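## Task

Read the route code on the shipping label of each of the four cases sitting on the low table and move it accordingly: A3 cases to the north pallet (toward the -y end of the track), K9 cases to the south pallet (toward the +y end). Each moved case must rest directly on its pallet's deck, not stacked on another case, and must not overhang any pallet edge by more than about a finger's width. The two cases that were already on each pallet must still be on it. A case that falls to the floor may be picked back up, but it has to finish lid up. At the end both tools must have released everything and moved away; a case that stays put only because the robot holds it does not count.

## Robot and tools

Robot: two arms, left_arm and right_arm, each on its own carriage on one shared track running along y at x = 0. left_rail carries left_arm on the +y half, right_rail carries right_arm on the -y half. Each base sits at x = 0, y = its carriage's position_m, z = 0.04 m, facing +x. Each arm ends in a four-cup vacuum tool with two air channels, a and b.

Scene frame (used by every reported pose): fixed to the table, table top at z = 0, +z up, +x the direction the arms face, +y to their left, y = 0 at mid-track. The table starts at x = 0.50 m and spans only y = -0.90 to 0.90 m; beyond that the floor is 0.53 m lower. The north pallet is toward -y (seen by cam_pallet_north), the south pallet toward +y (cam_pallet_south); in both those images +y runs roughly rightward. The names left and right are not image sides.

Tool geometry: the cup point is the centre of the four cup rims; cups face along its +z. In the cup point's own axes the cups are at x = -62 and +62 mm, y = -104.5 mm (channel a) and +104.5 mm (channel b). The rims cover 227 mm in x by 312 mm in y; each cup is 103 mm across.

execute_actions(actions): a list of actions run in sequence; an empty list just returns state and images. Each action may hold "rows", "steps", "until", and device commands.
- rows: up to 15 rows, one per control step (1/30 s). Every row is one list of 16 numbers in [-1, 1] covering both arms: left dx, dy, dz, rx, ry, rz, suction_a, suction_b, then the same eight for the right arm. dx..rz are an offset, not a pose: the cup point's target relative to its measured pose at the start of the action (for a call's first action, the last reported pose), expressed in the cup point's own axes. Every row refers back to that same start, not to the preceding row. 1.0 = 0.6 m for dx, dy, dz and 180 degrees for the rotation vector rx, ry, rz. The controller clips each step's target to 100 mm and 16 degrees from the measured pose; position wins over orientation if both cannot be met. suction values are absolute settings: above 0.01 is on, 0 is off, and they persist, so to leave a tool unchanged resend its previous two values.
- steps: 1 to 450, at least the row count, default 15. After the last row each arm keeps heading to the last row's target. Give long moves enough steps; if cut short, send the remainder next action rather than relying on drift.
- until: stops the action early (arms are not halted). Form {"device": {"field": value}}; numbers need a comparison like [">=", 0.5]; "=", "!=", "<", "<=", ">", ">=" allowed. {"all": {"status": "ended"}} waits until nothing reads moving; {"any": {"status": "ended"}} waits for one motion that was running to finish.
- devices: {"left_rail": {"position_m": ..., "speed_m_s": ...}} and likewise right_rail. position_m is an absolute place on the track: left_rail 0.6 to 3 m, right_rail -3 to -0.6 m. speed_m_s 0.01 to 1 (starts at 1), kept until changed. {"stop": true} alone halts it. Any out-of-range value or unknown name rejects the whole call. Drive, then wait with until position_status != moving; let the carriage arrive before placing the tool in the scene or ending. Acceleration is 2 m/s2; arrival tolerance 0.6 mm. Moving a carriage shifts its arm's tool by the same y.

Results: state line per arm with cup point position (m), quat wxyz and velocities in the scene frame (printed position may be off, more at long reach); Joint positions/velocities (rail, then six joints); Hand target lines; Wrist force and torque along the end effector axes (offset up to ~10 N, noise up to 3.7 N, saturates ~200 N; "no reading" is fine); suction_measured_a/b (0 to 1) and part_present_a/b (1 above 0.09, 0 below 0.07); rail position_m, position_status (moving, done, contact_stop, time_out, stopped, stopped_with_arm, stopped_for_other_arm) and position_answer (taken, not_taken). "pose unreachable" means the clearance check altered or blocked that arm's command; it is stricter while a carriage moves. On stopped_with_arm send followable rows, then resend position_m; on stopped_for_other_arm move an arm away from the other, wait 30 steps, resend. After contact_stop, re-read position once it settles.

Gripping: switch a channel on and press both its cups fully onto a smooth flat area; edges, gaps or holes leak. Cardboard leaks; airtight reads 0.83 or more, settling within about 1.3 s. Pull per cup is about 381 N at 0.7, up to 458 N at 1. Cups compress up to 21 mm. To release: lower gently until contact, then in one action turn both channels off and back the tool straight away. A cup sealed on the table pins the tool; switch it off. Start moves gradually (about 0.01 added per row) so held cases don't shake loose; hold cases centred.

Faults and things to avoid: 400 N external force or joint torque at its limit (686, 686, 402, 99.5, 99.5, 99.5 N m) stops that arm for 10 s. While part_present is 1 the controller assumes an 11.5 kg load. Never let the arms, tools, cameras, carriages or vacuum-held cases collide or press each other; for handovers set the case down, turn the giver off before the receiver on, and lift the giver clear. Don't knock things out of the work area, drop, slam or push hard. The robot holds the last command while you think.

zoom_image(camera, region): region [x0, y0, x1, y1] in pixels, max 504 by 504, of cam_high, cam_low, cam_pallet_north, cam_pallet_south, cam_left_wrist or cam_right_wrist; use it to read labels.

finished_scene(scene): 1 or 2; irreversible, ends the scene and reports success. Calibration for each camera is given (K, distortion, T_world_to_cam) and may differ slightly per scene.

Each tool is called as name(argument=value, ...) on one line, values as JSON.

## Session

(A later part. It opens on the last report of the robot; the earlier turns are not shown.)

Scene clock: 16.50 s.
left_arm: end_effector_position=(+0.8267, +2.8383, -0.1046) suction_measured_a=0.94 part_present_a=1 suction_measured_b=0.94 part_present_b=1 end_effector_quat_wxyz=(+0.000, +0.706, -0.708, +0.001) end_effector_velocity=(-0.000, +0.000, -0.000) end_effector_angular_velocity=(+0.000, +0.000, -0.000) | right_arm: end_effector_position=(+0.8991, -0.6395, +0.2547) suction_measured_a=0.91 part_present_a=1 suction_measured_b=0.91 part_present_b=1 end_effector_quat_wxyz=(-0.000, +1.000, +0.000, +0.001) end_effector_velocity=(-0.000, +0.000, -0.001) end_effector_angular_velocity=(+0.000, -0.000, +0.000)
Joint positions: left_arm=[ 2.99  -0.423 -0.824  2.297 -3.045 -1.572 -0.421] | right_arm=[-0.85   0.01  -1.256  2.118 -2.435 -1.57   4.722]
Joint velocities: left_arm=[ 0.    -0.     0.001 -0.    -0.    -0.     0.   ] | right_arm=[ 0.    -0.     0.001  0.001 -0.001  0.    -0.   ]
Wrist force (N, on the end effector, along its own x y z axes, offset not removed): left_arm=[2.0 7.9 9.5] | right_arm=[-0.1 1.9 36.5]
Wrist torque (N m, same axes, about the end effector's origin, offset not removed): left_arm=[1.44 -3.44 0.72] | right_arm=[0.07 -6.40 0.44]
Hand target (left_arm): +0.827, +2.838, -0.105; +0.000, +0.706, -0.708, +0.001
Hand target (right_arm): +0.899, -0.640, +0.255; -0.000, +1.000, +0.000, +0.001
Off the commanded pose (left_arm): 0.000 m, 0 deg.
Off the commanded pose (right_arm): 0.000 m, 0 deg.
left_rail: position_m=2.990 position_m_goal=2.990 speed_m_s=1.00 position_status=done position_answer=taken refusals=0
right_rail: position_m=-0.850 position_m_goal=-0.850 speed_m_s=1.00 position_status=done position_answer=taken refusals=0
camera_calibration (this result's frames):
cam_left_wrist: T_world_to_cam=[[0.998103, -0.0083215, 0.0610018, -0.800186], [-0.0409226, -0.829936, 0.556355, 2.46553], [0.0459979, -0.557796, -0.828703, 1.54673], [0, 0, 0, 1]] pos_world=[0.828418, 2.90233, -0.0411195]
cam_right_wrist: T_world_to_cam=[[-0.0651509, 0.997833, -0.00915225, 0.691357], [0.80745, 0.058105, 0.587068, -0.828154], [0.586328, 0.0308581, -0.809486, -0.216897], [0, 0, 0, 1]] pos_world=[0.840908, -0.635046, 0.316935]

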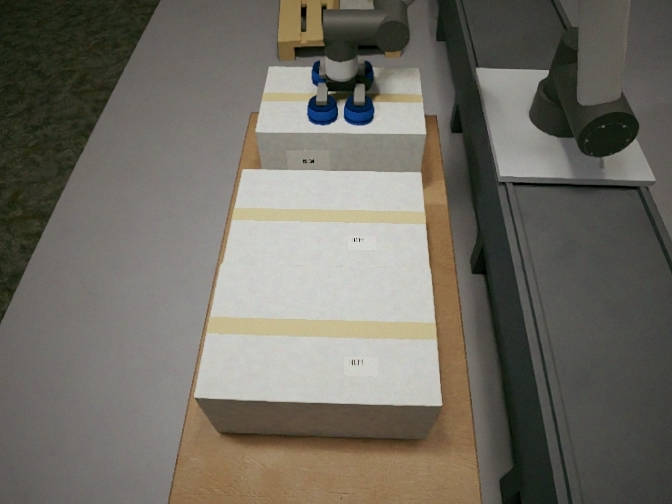

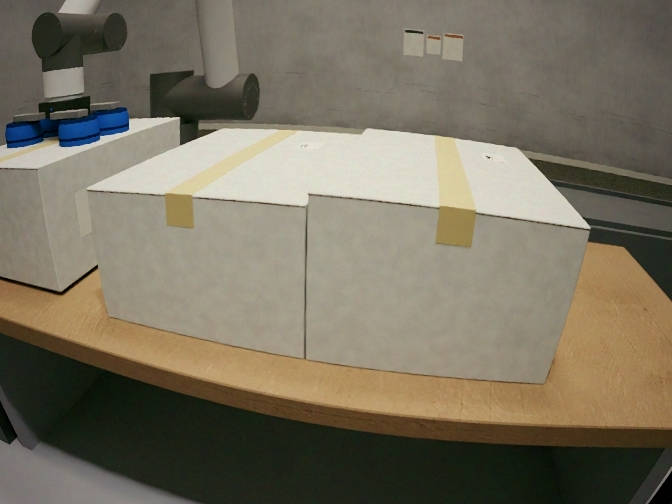

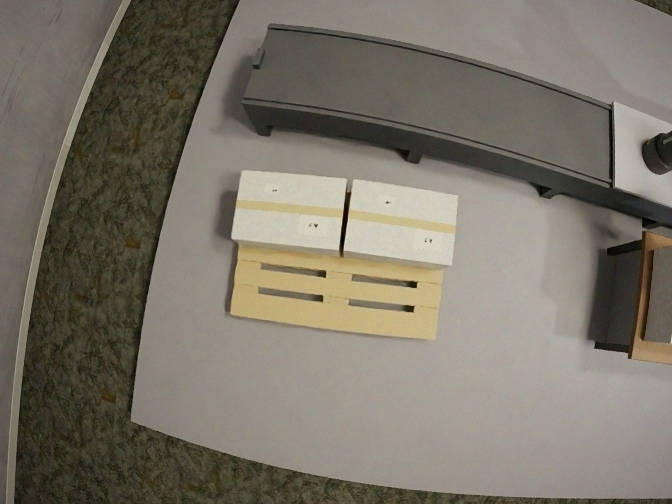

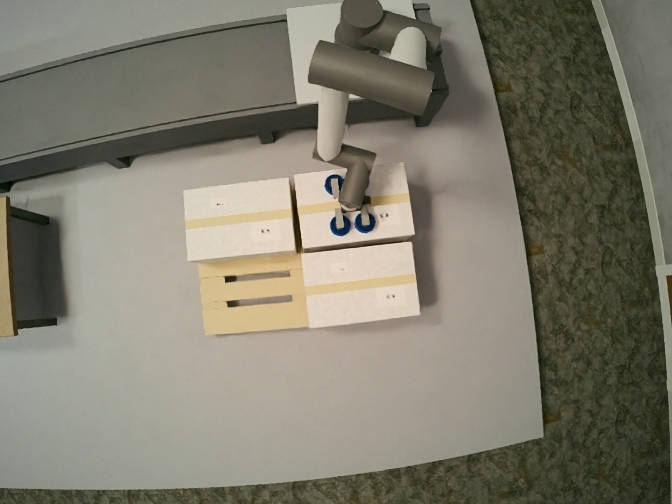

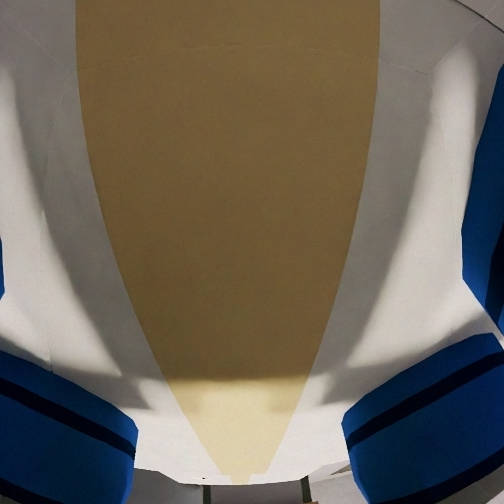

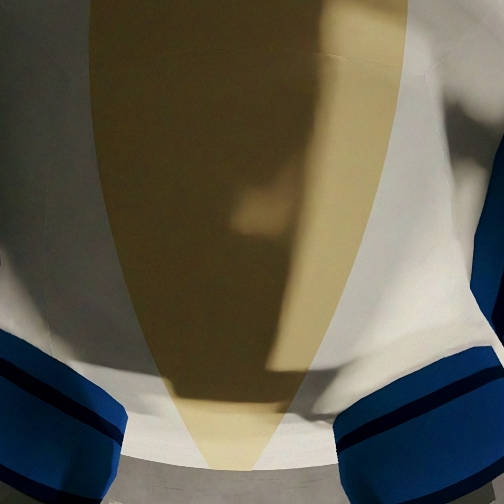

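Nudge 1 cm each way, with ~1° clockwise.

execute_actions(actions=[{"rows":[[0.016,-0.015,0.017,0,0,0.004,1,1,0,0,0.014,0,0,0,1,1]],"steps":15}])

Scene clock: 27.23 s.
left_arm: end_effector_position=(+0.8365, +2.8285, -0.1131) suction_measured_a=0.94 part_present_a=1 suction_measured_b=0.94 part_present_b=1 end_effector_quat_wxyz=(-0.000, +0.702, -0.712, +0.002) end_effector_velocity=(-0.000, -0.000, -0.000) end_effector_angular_velocity=(-0.000, +0.000, -0.000) | right_arm: end_effector_position=(+0.8991, -0.6395, +0.2462) suction_measured_a=0.91 part_present_a=1 suction_measured_b=0.91 part_present_b=1 end_effector_quat_wxyz=(-0.000, +1.000, +0.000, +0.001) end_effector_velocity=(-0.000, +0.000, +0.000) end_effector_angular_velocity=(+0.000, -0.000, -0.000)
Joint positions: left_arm=[ 2.99  -0.429 -0.808  2.28  -3.046 -1.572 -0.414] | right_arm=[-0.85   0.01  -1.247  2.122 -2.447 -1.57   4.722]
Joint velocities: left_arm=[ 0. -0.  0. -0. -0. -0.  0.] | right_arm=[ 0.  0. -0.  0. -0.  0.  0.]
Wrist force (N, on the end effector, along its own x y z axes, offset not removed): left_arm=[-13.6 2.0 -61.3] | right_arm=[3.3 -0.6 37.7]
Wrist torque (N m, same axes, about the end effector's origin, offset not removed): left_arm=[-10.53 -4.31 0.53] | right_arm=[0.38 -6.86 0.31]
Hand target (left_arm): +0.836, +2.828, -0.113; -0.000, +0.702, -0.712, +0.002
Hand target (right_arm): +0.899, -0.640, +0.246; -0.000, +1.000, +0.000, +0.001
Off the commanded pose (left_arm): 0.002 m, 0 deg.
Off the commanded pose (right_arm): 0.000 m, 0 deg.
FORCE FAULT: contact force on the left arm reached its limit, and that arm stopped for 10 seconds. The contact can be on any part of that arm, not only on its tool. That arm's remaining commands of this call were not run. That arm holds still and accepts commands again. Move the arm away from the contact; if what it grips holds it there, let go first. Pushing or pulling that hard again can fault the arm again.
left_rail: position_m=2.990 position_m_goal=2.990 speed_m_s=1.00 position_status=done position_answer=taken refusals=0
right_rail: position_m=-0.850 position_m_goal=-0.850 speed_m_s=1.00 position_status=done position_answer=taken refusals=0
camera_calibration (this result's frames):
cam_left_wrist: T_world_to_cam=[[0.997774, -0.0205477, 0.063442, -0.774405], [-0.0524938, -0.828734, 0.557175, 2.46888], [0.0411278, -0.559265, -0.827968, 1.54204], [0, 0, 0, 1]] pos_world=[0.838861, 2.89254, -0.049711]
cam_right_wrist: T_world_to_cam=[[-0.0651511, 0.997833, -0.00915216, 0.69128], [0.80745, 0.0581051, 0.587068, -0.823221], [0.586328, 0.0308582, -0.809486, -0.223705], [0, 0, 0, 1]] pos_world=[0.840912, -0.635046, 0.308528]

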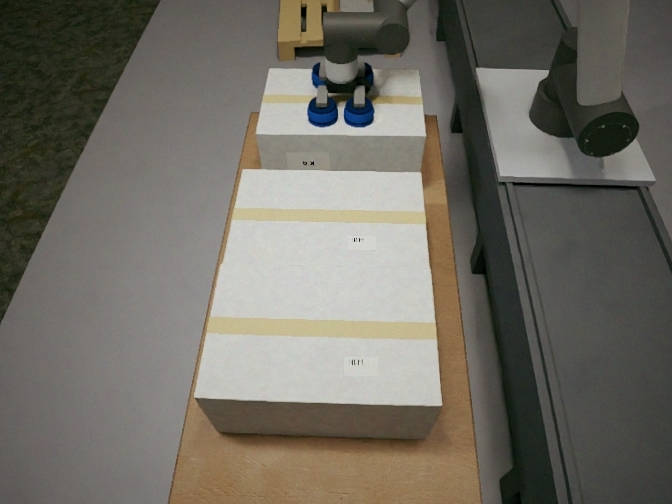

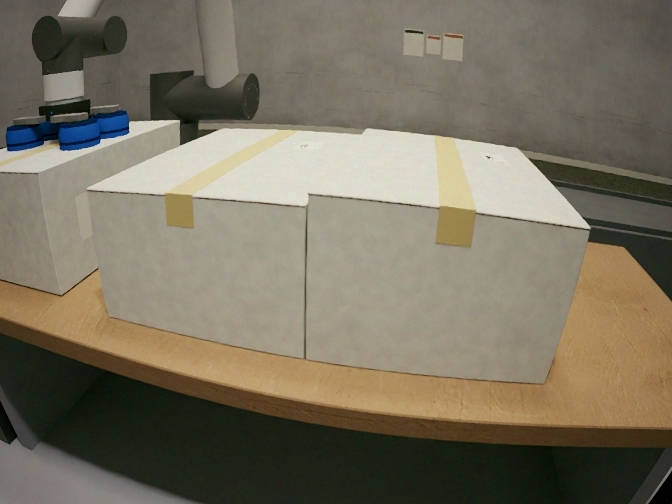

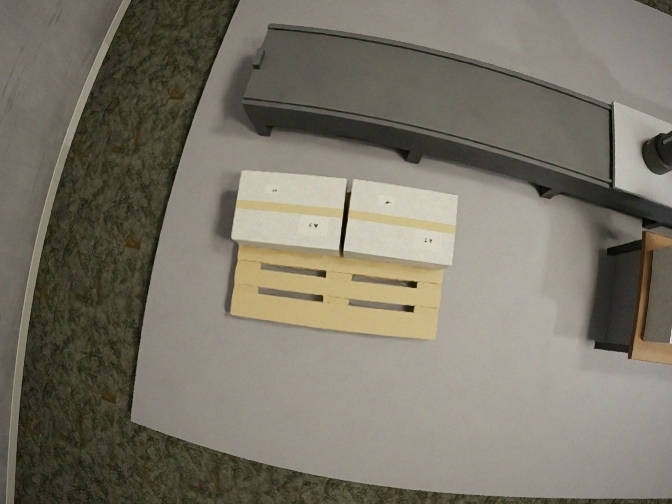

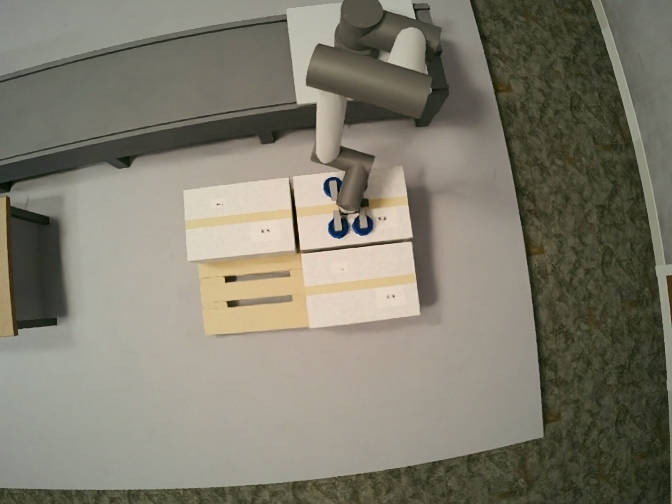

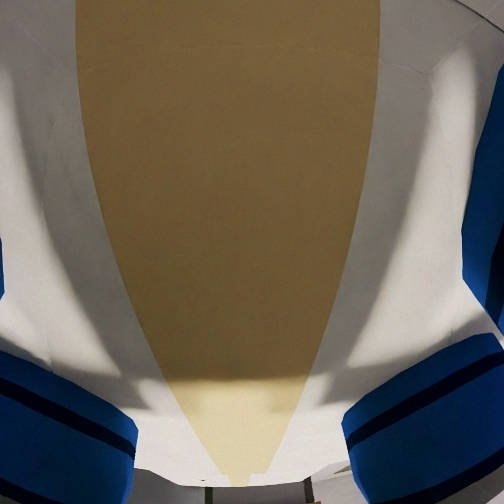

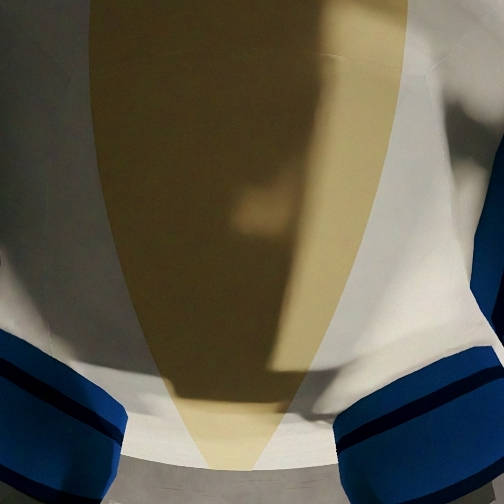

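execute_actions(actions=[{"rows":[[0,0,-0.005,0,0,0,0,0,0,0,-0.005,0,0,0,0,0],[0,0,-0.01,0,0,0,0,0,0,0,-0.01,0,0,0,0,0],[0,0,-0.02,0,0,0,0,0,0,0,-0.02,0,0,0,0,0],[0,0,-0.03,0,0,0,0,0,0,0,-0.03,0,0,0,0,0]],"steps":12},{"rows":[[0,0,-0.9,0,0,0,0,0,0,0,-0.12,0,0,0,0,0]],"steps":20},{"rows":[[0,0,-0.5,0,0,0.496,0,0,0.025,-0.46,0,0,0,0,0,0]],"right_rail":{"position_m":-0.6},"left_rail":{"position_m":1.6},"steps":45},{"rows":[[0,0,0,0,0,0,0,0,0,0,0.13,0,0,0,0,0]],"steps":25}])

Scene clock: 31.07 s.
left_arm: end_effector_position=(+0.8322, +1.4430, +0.5806) suction_measured_a=0.01 part_present_a=0 suction_measured_b=0.01 part_present_b=0 end_effector_quat_wxyz=(+0.011, +0.001, +1.000, -0.005) end_effector_velocity=(+0.000, +0.000, -0.000) end_effector_angular_velocity=(-0.000, +0.000, +0.000) | right_arm: end_effector_position=(+0.9137, -0.1131, +0.2574) suction_measured_a=0.00 part_present_a=0 suction_measured_b=0.00 part_present_b=0 end_effector_quat_wxyz=(-0.001, +1.000, +0.000, +0.001) end_effector_velocity=(-0.000, +0.000, -0.000) end_effector_angular_velocity=(-0.000, +0.000, +0.000)
Joint positions: left_arm=[ 1.6   -0.426 -1.593  1.977 -1.979 -1.572  1.146] | right_arm=[-0.6    0.294 -1.158  1.954 -2.368 -1.57   5.006]
Joint velocities: left_arm=[ 0.  0.  0. -0.  0. -0. -0.] | right_arm=[ 0.  0.  0.  0. -0.  0.  0.]
Wrist force (N, on the end effector, along its own x y z axes, offset not removed): left_arm=[-2.3 1.9 1.2] | right_arm=[-10.1 1.5 3.8]
Wrist torque (N m, same axes, about the end effector's origin, offset not removed): left_arm=[0.02 0.54 0.37] | right_arm=[-0.51 1.62 0.21]
Hand target (left_arm): +0.832, +1.443, +0.581; +0.011, +0.001, +1.000, -0.005
Hand target (right_arm): +0.914, -0.113, +0.257; -0.001, +1.000, +0.000, +0.000
Off the commanded pose (left_arm): 0.000 m, 0 deg.
Off the commanded pose (right_arm): 0.000 m, 0 deg.
left_rail: position_m=1.600 position_m_goal=1.600 speed_m_s=1.00 position_status=done position_answer=taken refusals=0
right_rail: position_m=-0.600 position_m_goal=-0.600 speed_m_s=1.00 position_status=done position_answer=taken refusals=0
camera_calibration (this result's frames):
cam_left_wrist: T_world_to_cam=[[-0.00941966, -0.997454, 0.0706827, 1.40109], [-0.842329, 0.0460079, 0.536996, 0.340742], [-0.538881, -0.0544798, -0.840618, 1.1033], [0, 0, 0, 1]] pos_world=[0.894762, 1.44195, 0.645443]
cam_right_wrist: T_world_to_cam=[[-0.0651501, 0.997838, -0.00870428, 0.167], [0.807911, 0.0578653, 0.586456, -0.872396], [0.585692, 0.0311754, -0.809934, -0.238715], [0, 0, 0, 1]] pos_world=[0.855512, -0.108715, 0.319732]

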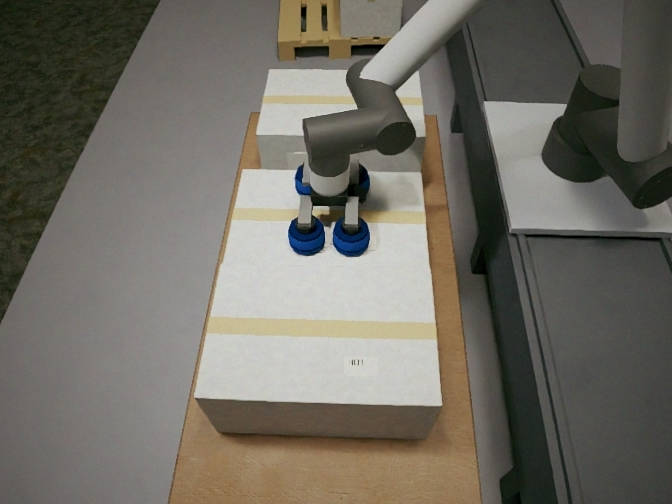

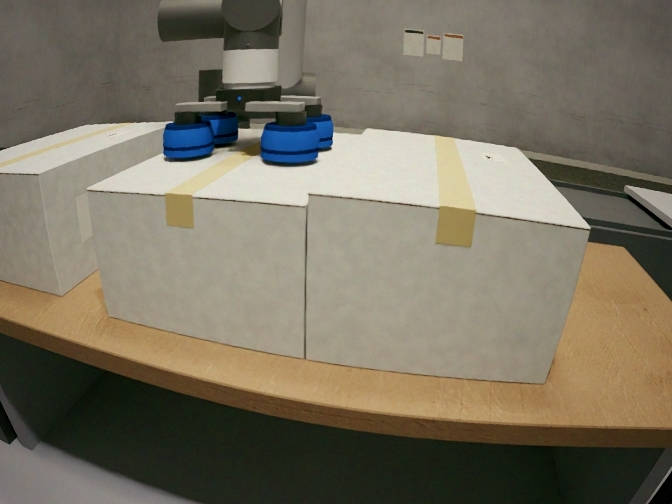

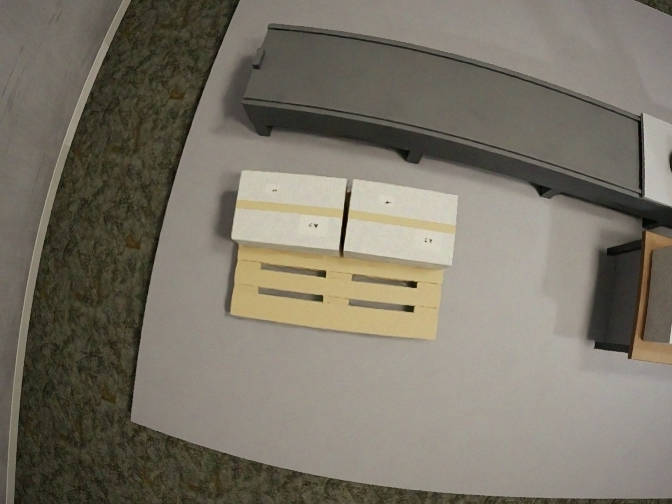

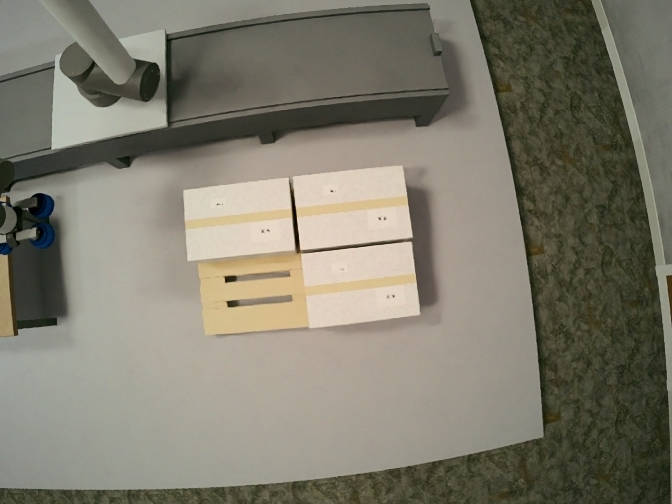

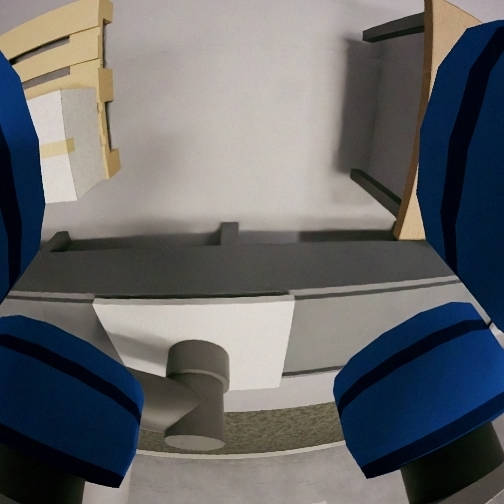

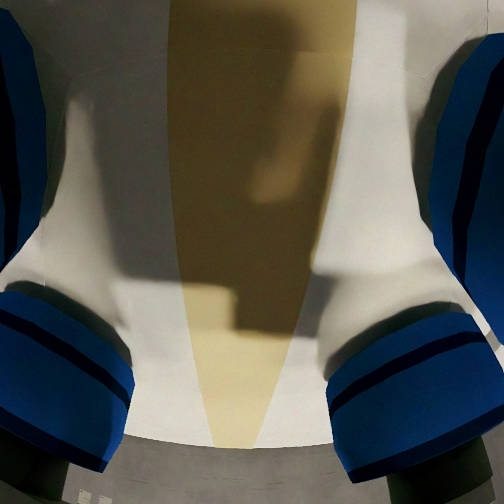

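execute_actions(actions=[{"rows":[[0,0,0,-0.003,0.007,0,0,0,0,-0.008,0.035,0,0,0,1,1]],"steps":25},{"rows":[[0,0,0,0,0,0,0,0,0,0.02,-0.53,0,0,0,1,1]],"steps":40},{"right_rail":{"position_m":-3},"steps":30},{"rows":[[-0.1,-0.9,0.2,0,0,0,0,0,0.66,0.72,0.3,0,0,-0.522,1,1]],"left_rail":{"position_m":0.6},"steps":70},{"rows":[[0,-0.9,0.17,0,0,0,0,0,0,0,0.2,0,0,0,1,1]],"steps":50}])

Scene clock: 39.07 s.
left_arm: end_effector_position=(+0.8913, -0.6367, +0.3594) suction_measured_a=0.01 part_present_a=0 suction_measured_b=0.01 part_present_b=0 end_effector_quat_wxyz=(-0.001, +0.001, +1.000, -0.001) end_effector_velocity=(-0.000, -0.000, -0.000) end_effector_angular_velocity=(+0.000, +0.000, -0.000) | right_arm: end_effector_position=(+1.3097, -2.9529, +0.2543) suction_measured_a=0.91 part_present_a=1 suction_measured_b=0.91 part_present_b=1 end_effector_quat_wxyz=(+0.000, +0.682, +0.731, +0.001) end_effector_velocity=(-0.000, +0.000, -0.000) end_effector_angular_velocity=(+0.000, +0.000, +0.000)
Joint positions: left_arm=[ 0.6   -1.078 -0.717  0.988 -1.842 -1.573  0.494] | right_arm=[-3.    -0.118 -0.903  1.502 -2.171 -1.57   2.954]
Joint velocities: left_arm=[ 0. -0.  0. -0.  0. -0. -0.] | right_arm=[ 0.  0.  0.  0. -0.  0.  0.]
Wrist force (N, on the end effector, along its own x y z axes, offset not removed): left_arm=[-3.5 -2.1 6.5] | right_arm=[-6.7 -1.4 10.1]
Wrist torque (N m, same axes, about the end effector's origin, offset not removed): left_arm=[-0.60 0.59 0.50] | right_arm=[-0.67 6.40 0.47]
Hand target (left_arm): +0.891, -0.637, +0.359; -0.001, +0.001, +1.000, -0.001
Hand target (right_arm): +1.310, -2.953, +0.254; +0.000, +0.682, +0.731, +0.001
Off the commanded pose (left_arm): 0.000 m, 0 deg.
Off the commanded pose (right_arm): 0.000 m, 0 deg.
left_rail: position_m=0.600 position_m_goal=0.600 speed_m_s=1.00 position_status=done position_answer=taken refusals=0
right_rail: position_m=-3.000 position_m_goal=-3.000 speed_m_s=1.00 position_status=done position_answer=taken refusals=0
camera_calibration (this result's frames):
cam_left_wrist: T_world_to_cam=[[-0.0079081, -0.998076, 0.0615003, -0.655609], [-0.829837, 0.0408665, 0.556508, 0.58356], [-0.55795, -0.0466343, -0.828563, 0.853622], [0, 0, 0, 1]] pos_world=[0.955354, -0.638388, 0.422844]
cam_right_wrist: T_world_to_cam=[[-0.990917, -0.134009, -0.0111565, 0.897286], [-0.115099, 0.802329, 0.585679, 2.38115], [-0.069535, 0.581644, -0.810466, 2.09914], [0, 0, 0, 1]] pos_world=[1.30917, -3.01118, 0.316699]

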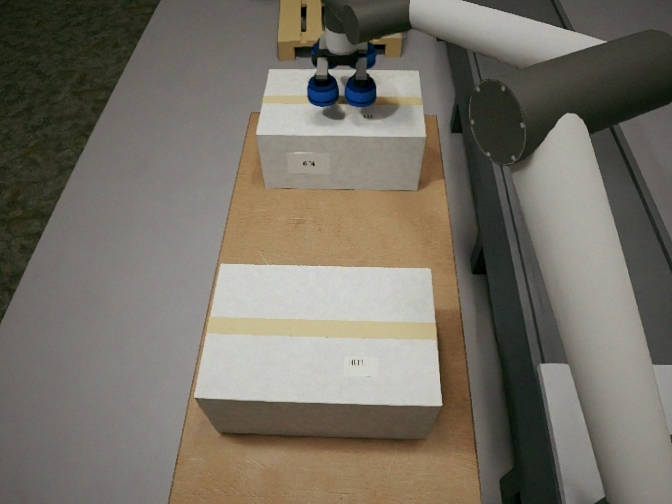

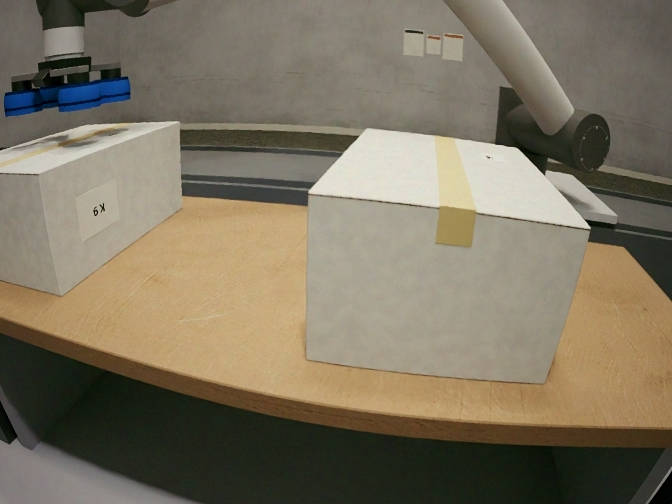

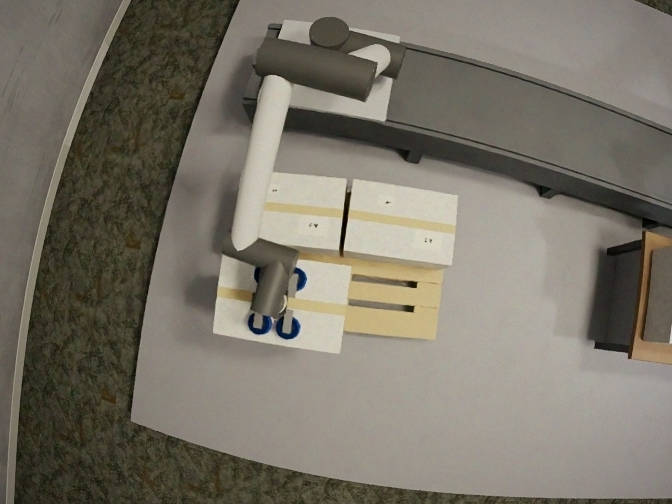

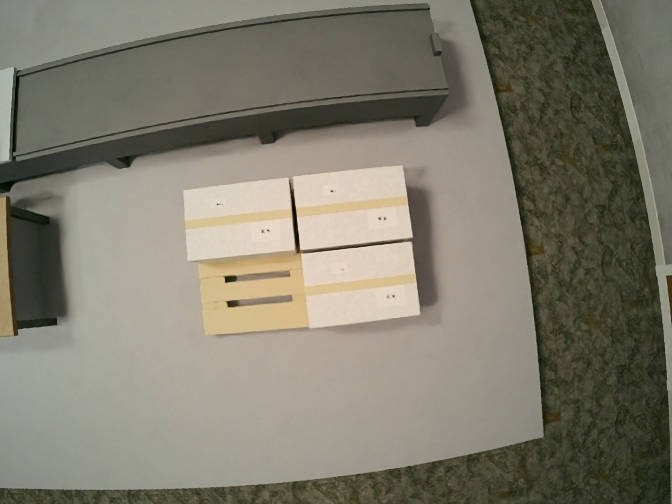

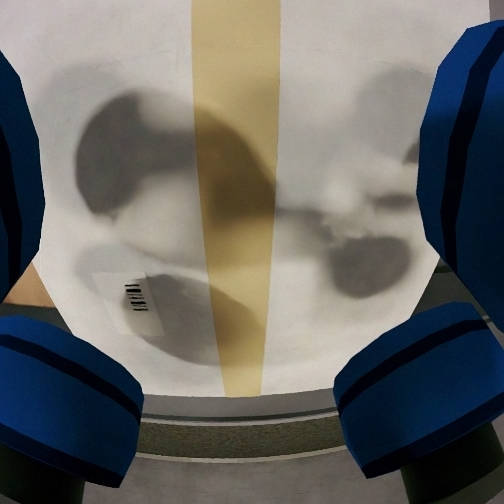

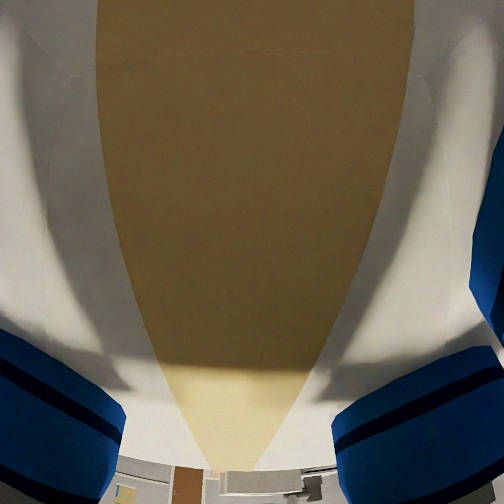

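execute_actions(actions=[{"rows":[[0,-0.005,0.13,0,0,0,0,0,0,0,0.65,0,0,0,1,1]],"steps":45},{"rows":[[0,0,0.042,0,0,0,1,1,-0.04,-0.08,0,0,0,0,1,1]],"steps":25},{"rows":[[0,0.2,-0.53,0,0,0,1,1,0,0,0,0,0,0,1,1]],"steps":40}])

zoom_image(camera="cam_pallet_north", region=[200,150,480,370])

Scene clock: 43.17 s.
left_arm: end_effector_position=(+0.8914, -0.5197, +0.5739) suction_measured_a=0.94 part_present_a=1 suction_measured_b=0.94 part_present_b=1 end_effector_quat_wxyz=(-0.001, +0.001, +1.000, -0.000) end_effector_velocity=(+0.000, +0.000, +0.001) end_effector_angular_velocity=(-0.001, -0.000, +0.000) | right_arm: end_effector_position=(+1.2634, -2.9803, -0.1358) suction_measured_a=0.91 part_present_a=1 suction_measured_b=0.91 part_present_b=1 end_effector_quat_wxyz=(+0.000, +0.682, +0.731, +0.001) end_effector_velocity=(-0.000, +0.000, -0.000) end_effector_angular_velocity=(+0.000, +0.000, -0.000)
Joint positions: left_arm=[ 0.6   -1.039 -0.902  1.026 -1.695 -1.573  0.533] | right_arm=[-3.    -0.144 -0.613  1.631 -2.59  -1.57   2.928]
Joint velocities: left_arm=[ 0.  0. -0. -0.  0. -0.  0.] | right_arm=[ 0.  0.  0. -0. -0. -0.  0.]
Wrist force (N, on the end effector, along its own x y z axes, offset not removed): left_arm=[4.9 -2.4 47.8] | right_arm=[-7.8 -4.3 12.3]
Wrist torque (N m, same axes, about the end effector's origin, offset not removed): left_arm=[-1.60 6.43 0.48] | right_arm=[-0.99 6.42 0.40]
Hand target (left_arm): +0.891, -0.520, +0.574; -0.001, +0.001, +1.000, -0.000
Hand target (right_arm): +1.263, -2.980, -0.136; +0.000, +0.682, +0.731, +0.001
Off the commanded pose (left_arm): 0.001 m, 0 deg.
Off the commanded pose (right_arm): 0.000 m, 0 deg.
left_rail: position_m=0.600 position_m_goal=0.600 speed_m_s=1.00 position_status=done position_answer=taken refusals=0
right_rail: position_m=-3.000 position_m_goal=-3.000 speed_m_s=1.00 position_status=done position_answer=taken refusals=0
camera_calibration (this result's frames):
cam_left_wrist: T_world_to_cam=[[-0.00794288, -0.998084, 0.0613678, -0.551881], [-0.829809, 0.0408237, 0.556553, 0.459398], [-0.557992, -0.0465029, -0.828543, 1.03692], [0, 0, 0, 1]] pos_world=[0.955422, -0.521358, 0.637323]
cam_right_wrist: T_world_to_cam=[[-0.990915, -0.134018, -0.011221, 0.843352], [-0.115148, 0.802362, 0.585625, 2.62644], [-0.0694809, 0.581596, -0.810505, 1.79545], [0, 0, 0, 1]] pos_world=[1.26287, -3.03856, -0.073428]

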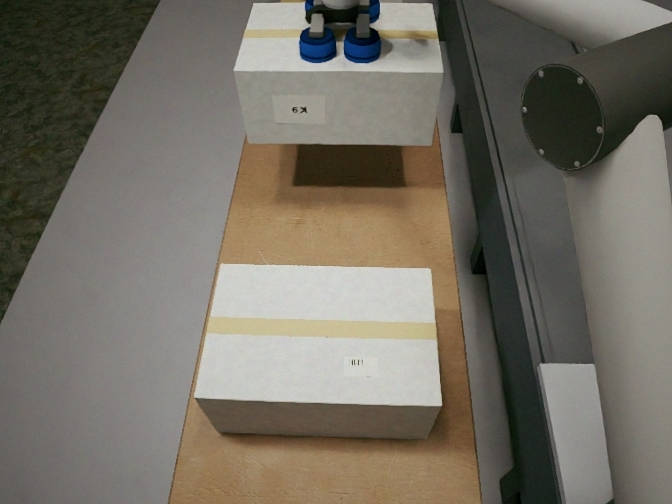

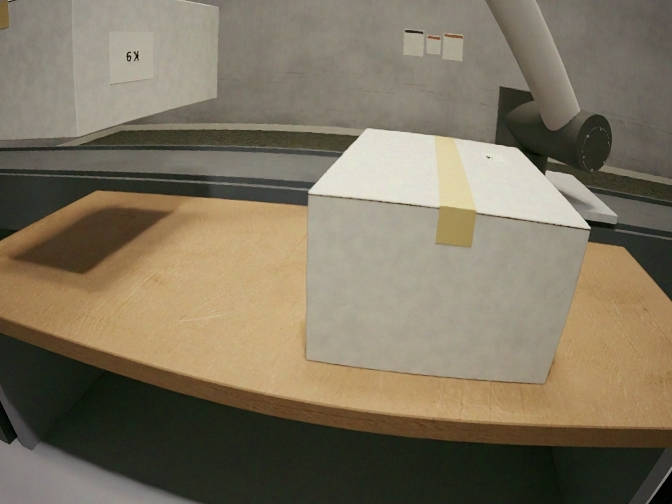

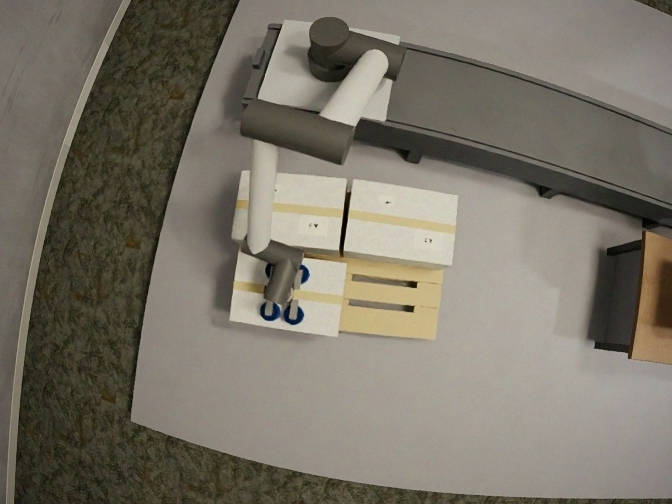

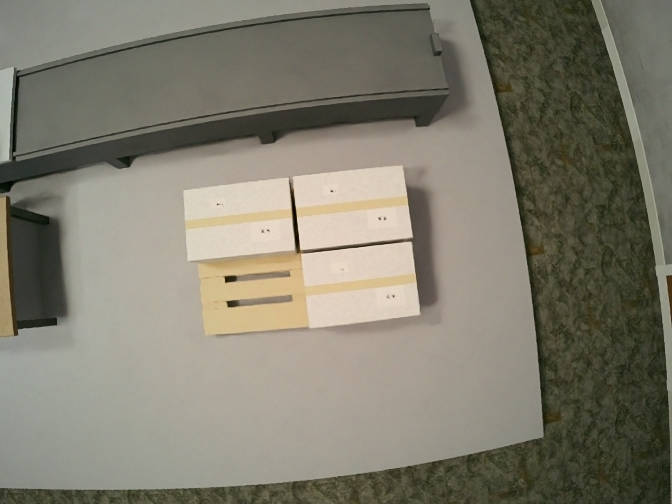

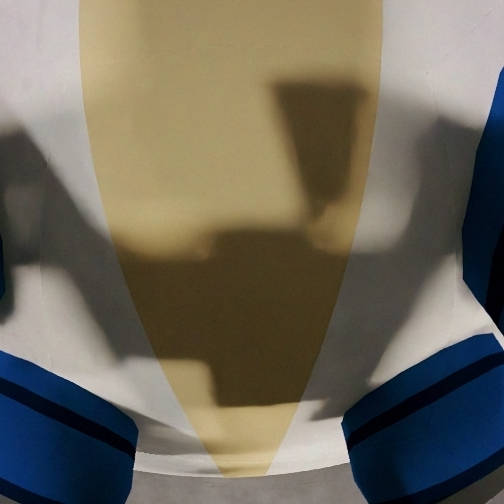

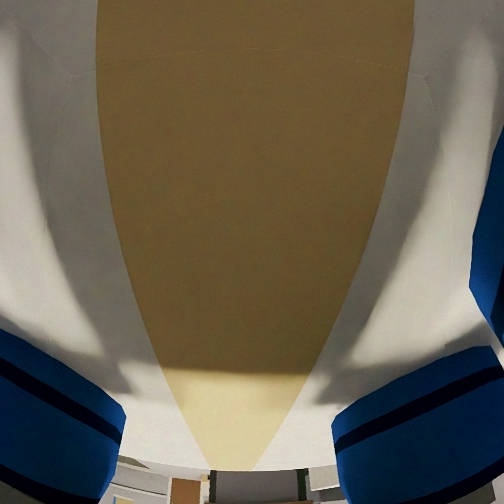

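Region (200, 150, 480, 370) of cam_pallet_north's 672x504 image, scaled by 1.800, with more detail than that image has; it fills the top 396 rows of this view, and the rest is white.

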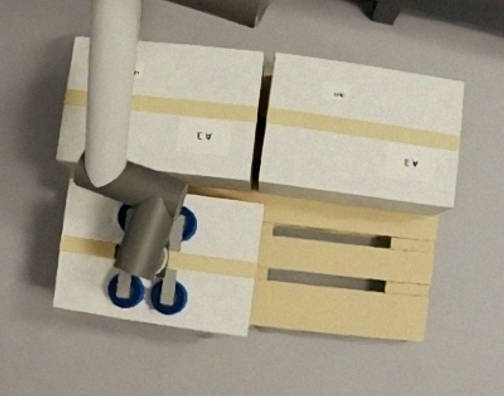

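execute_actions(actions=[{"rows":[[-0.623,1,0,0,0,-0.496,1,1,-0.063,-0.063,0.02,0,0,-0.003,1,1]],"left_rail":{"position_m":2.71},"steps":70},{"rows":[[0,0,0.5,0,0,0,1,1,0,0,0,0,0,0,1,1]],"steps":35},{"rows":[[0,0,0.655,0,0,0,1,1,0,0,0.005,0,0,0,1,1]],"steps":45}])

zoom_image(camera="cam_pallet_north", region=[200,150,480,370])

zoom_image(camera="cam_pallet_south", region=[170,150,450,370])

Scene clock: 48.67 s.
left_arm: end_effector_position=(+1.2662, +2.1901, -0.1196) suction_measured_a=0.94 part_present_a=1 suction_measured_b=0.94 part_present_b=1 end_effector_quat_wxyz=(+0.000, +0.702, -0.712, -0.000) end_effector_velocity=(-0.000, +0.000, -0.000) end_effector_angular_velocity=(+0.000, +0.000, +0.000) | right_arm: end_effector_position=(+1.2284, -3.0206, -0.1508) suction_measured_a=0.91 part_present_a=1 suction_measured_b=0.91 part_present_b=1 end_effector_quat_wxyz=(+0.000, +0.679, +0.734, +0.001) end_effector_velocity=(+0.000, -0.000, +0.000) end_effector_angular_velocity=(-0.000, -0.000, +0.000)
Joint positions: left_arm=[ 2.71  -0.537 -0.556  1.439 -2.453 -1.572 -0.523] | right_arm=[-3.    -0.181 -0.619  1.688 -2.642 -1.57   2.881]
Joint velocities: left_arm=[ 0.  0.  0.  0. -0. -0.  0.] | right_arm=[ 0. -0. -0. -0.  0.  0. -0.]
Wrist force (N, on the end effector, along its own x y z axes, offset not removed): left_arm=[3.4 -3.8 35.3] | right_arm=[-5.5 -2.3 9.9]
Wrist torque (N m, same axes, about the end effector's origin, offset not removed): left_arm=[-1.58 6.73 0.51] | right_arm=[-0.60 6.21 0.45]
Hand target (left_arm): +1.266, +2.190, -0.120; +0.000, +0.702, -0.712, -0.000
Hand target (right_arm): +1.228, -3.021, -0.151; +0.000, +0.679, +0.734, +0.001
Off the commanded pose (left_arm): 0.001 m, 0 deg.
Off the commanded pose (right_arm): 0.000 m, 0 deg.
left_rail: position_m=2.710 position_m_goal=2.710 speed_m_s=1.00 position_status=done position_answer=taken refusals=0
right_rail: position_m=-3.000 position_m_goal=-3.000 speed_m_s=1.00 position_status=done position_answer=taken refusals=0
camera_calibration (this result's frames):
cam_left_wrist: T_world_to_cam=[[0.998013, -0.0202602, 0.0596589, -1.21726], [-0.0500652, -0.829875, 0.555698, 1.96521], [0.0382509, -0.557581, -0.829241, 1.16177], [0, 0, 0, 1]] pos_world=[1.26879, 2.254, -0.0560516]
cam_right_wrist: T_world_to_cam=[[-0.989607, -0.143361, -0.0112377, 0.773182], [-0.122728, 0.801281, 0.585566, 2.66962], [-0.0749427, 0.580859, -0.810547, 1.80882], [0, 0, 0, 1]] pos_world=[1.22834, -3.07894, -0.0884145]

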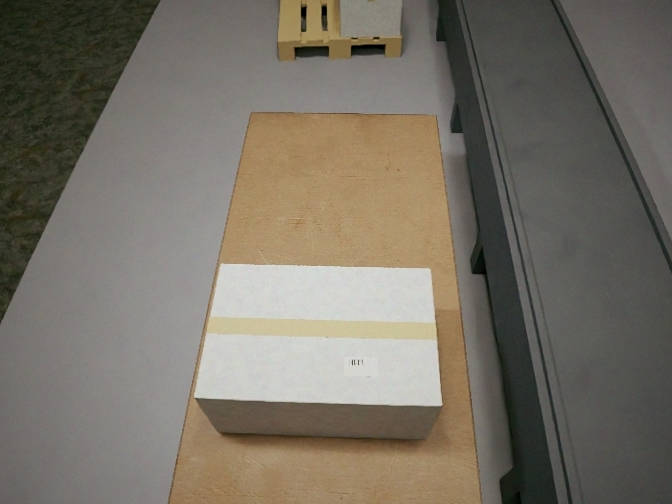

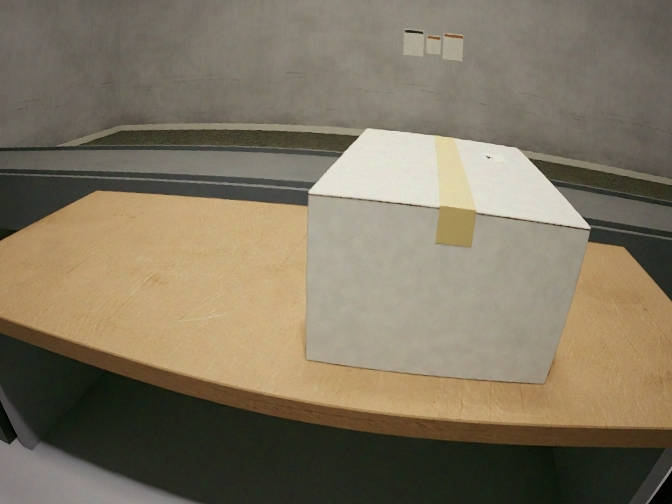

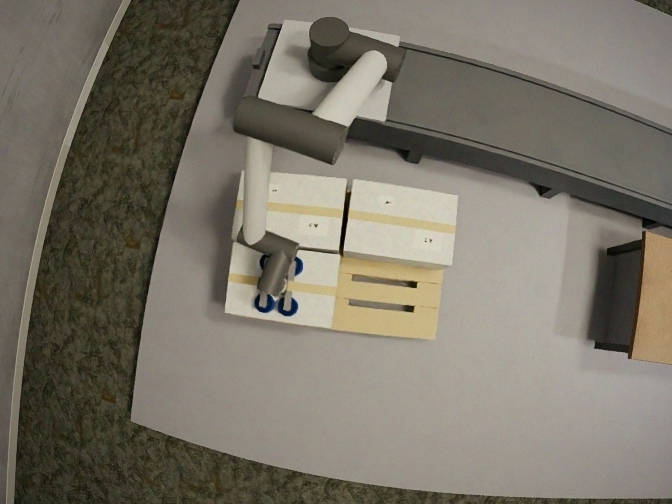

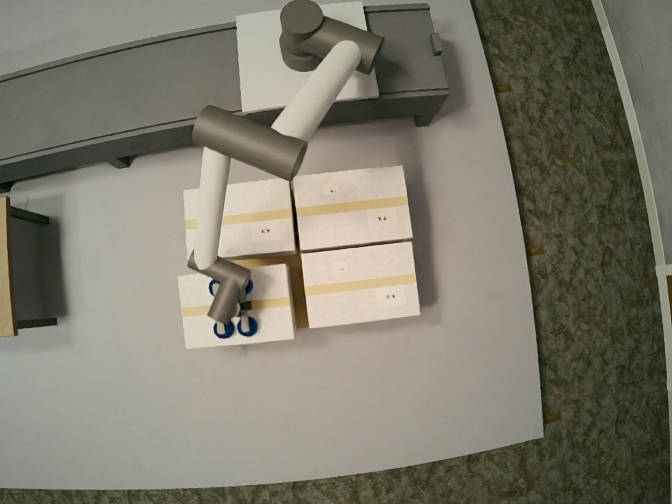

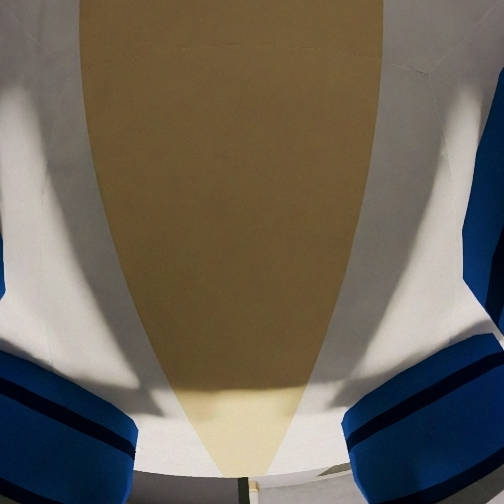

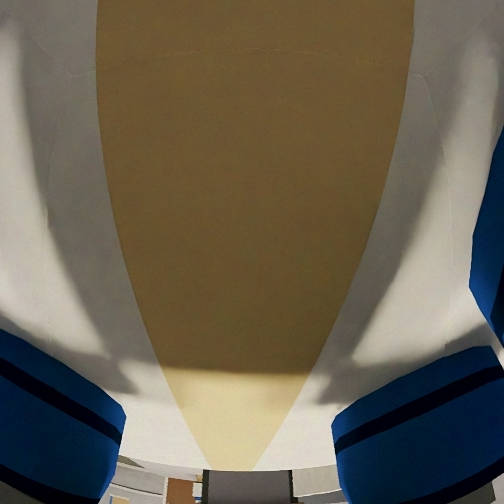

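Region (200, 150, 480, 370) of cam_pallet_north's 672x504 image, scaled by 1.800, with more detail than that image has; it fills the top 396 rows of this view, and the rest is white.

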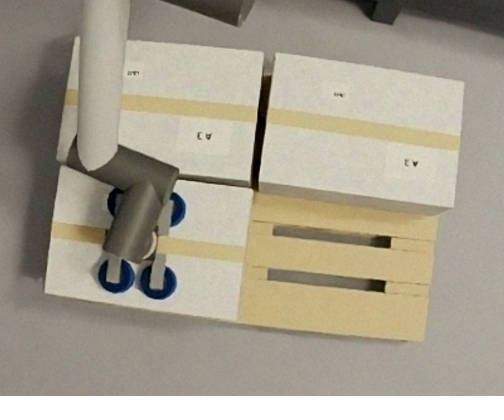

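Region (170, 150, 450, 370) of cam_pallet_south's 672x504 image, scaled by 1.800, with more detail than that image has; it fills the top 396 rows of this view, and the rest is white.

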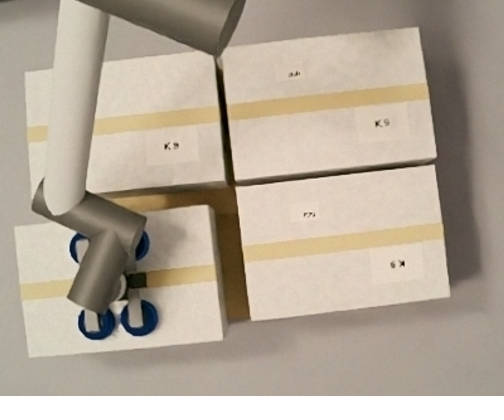

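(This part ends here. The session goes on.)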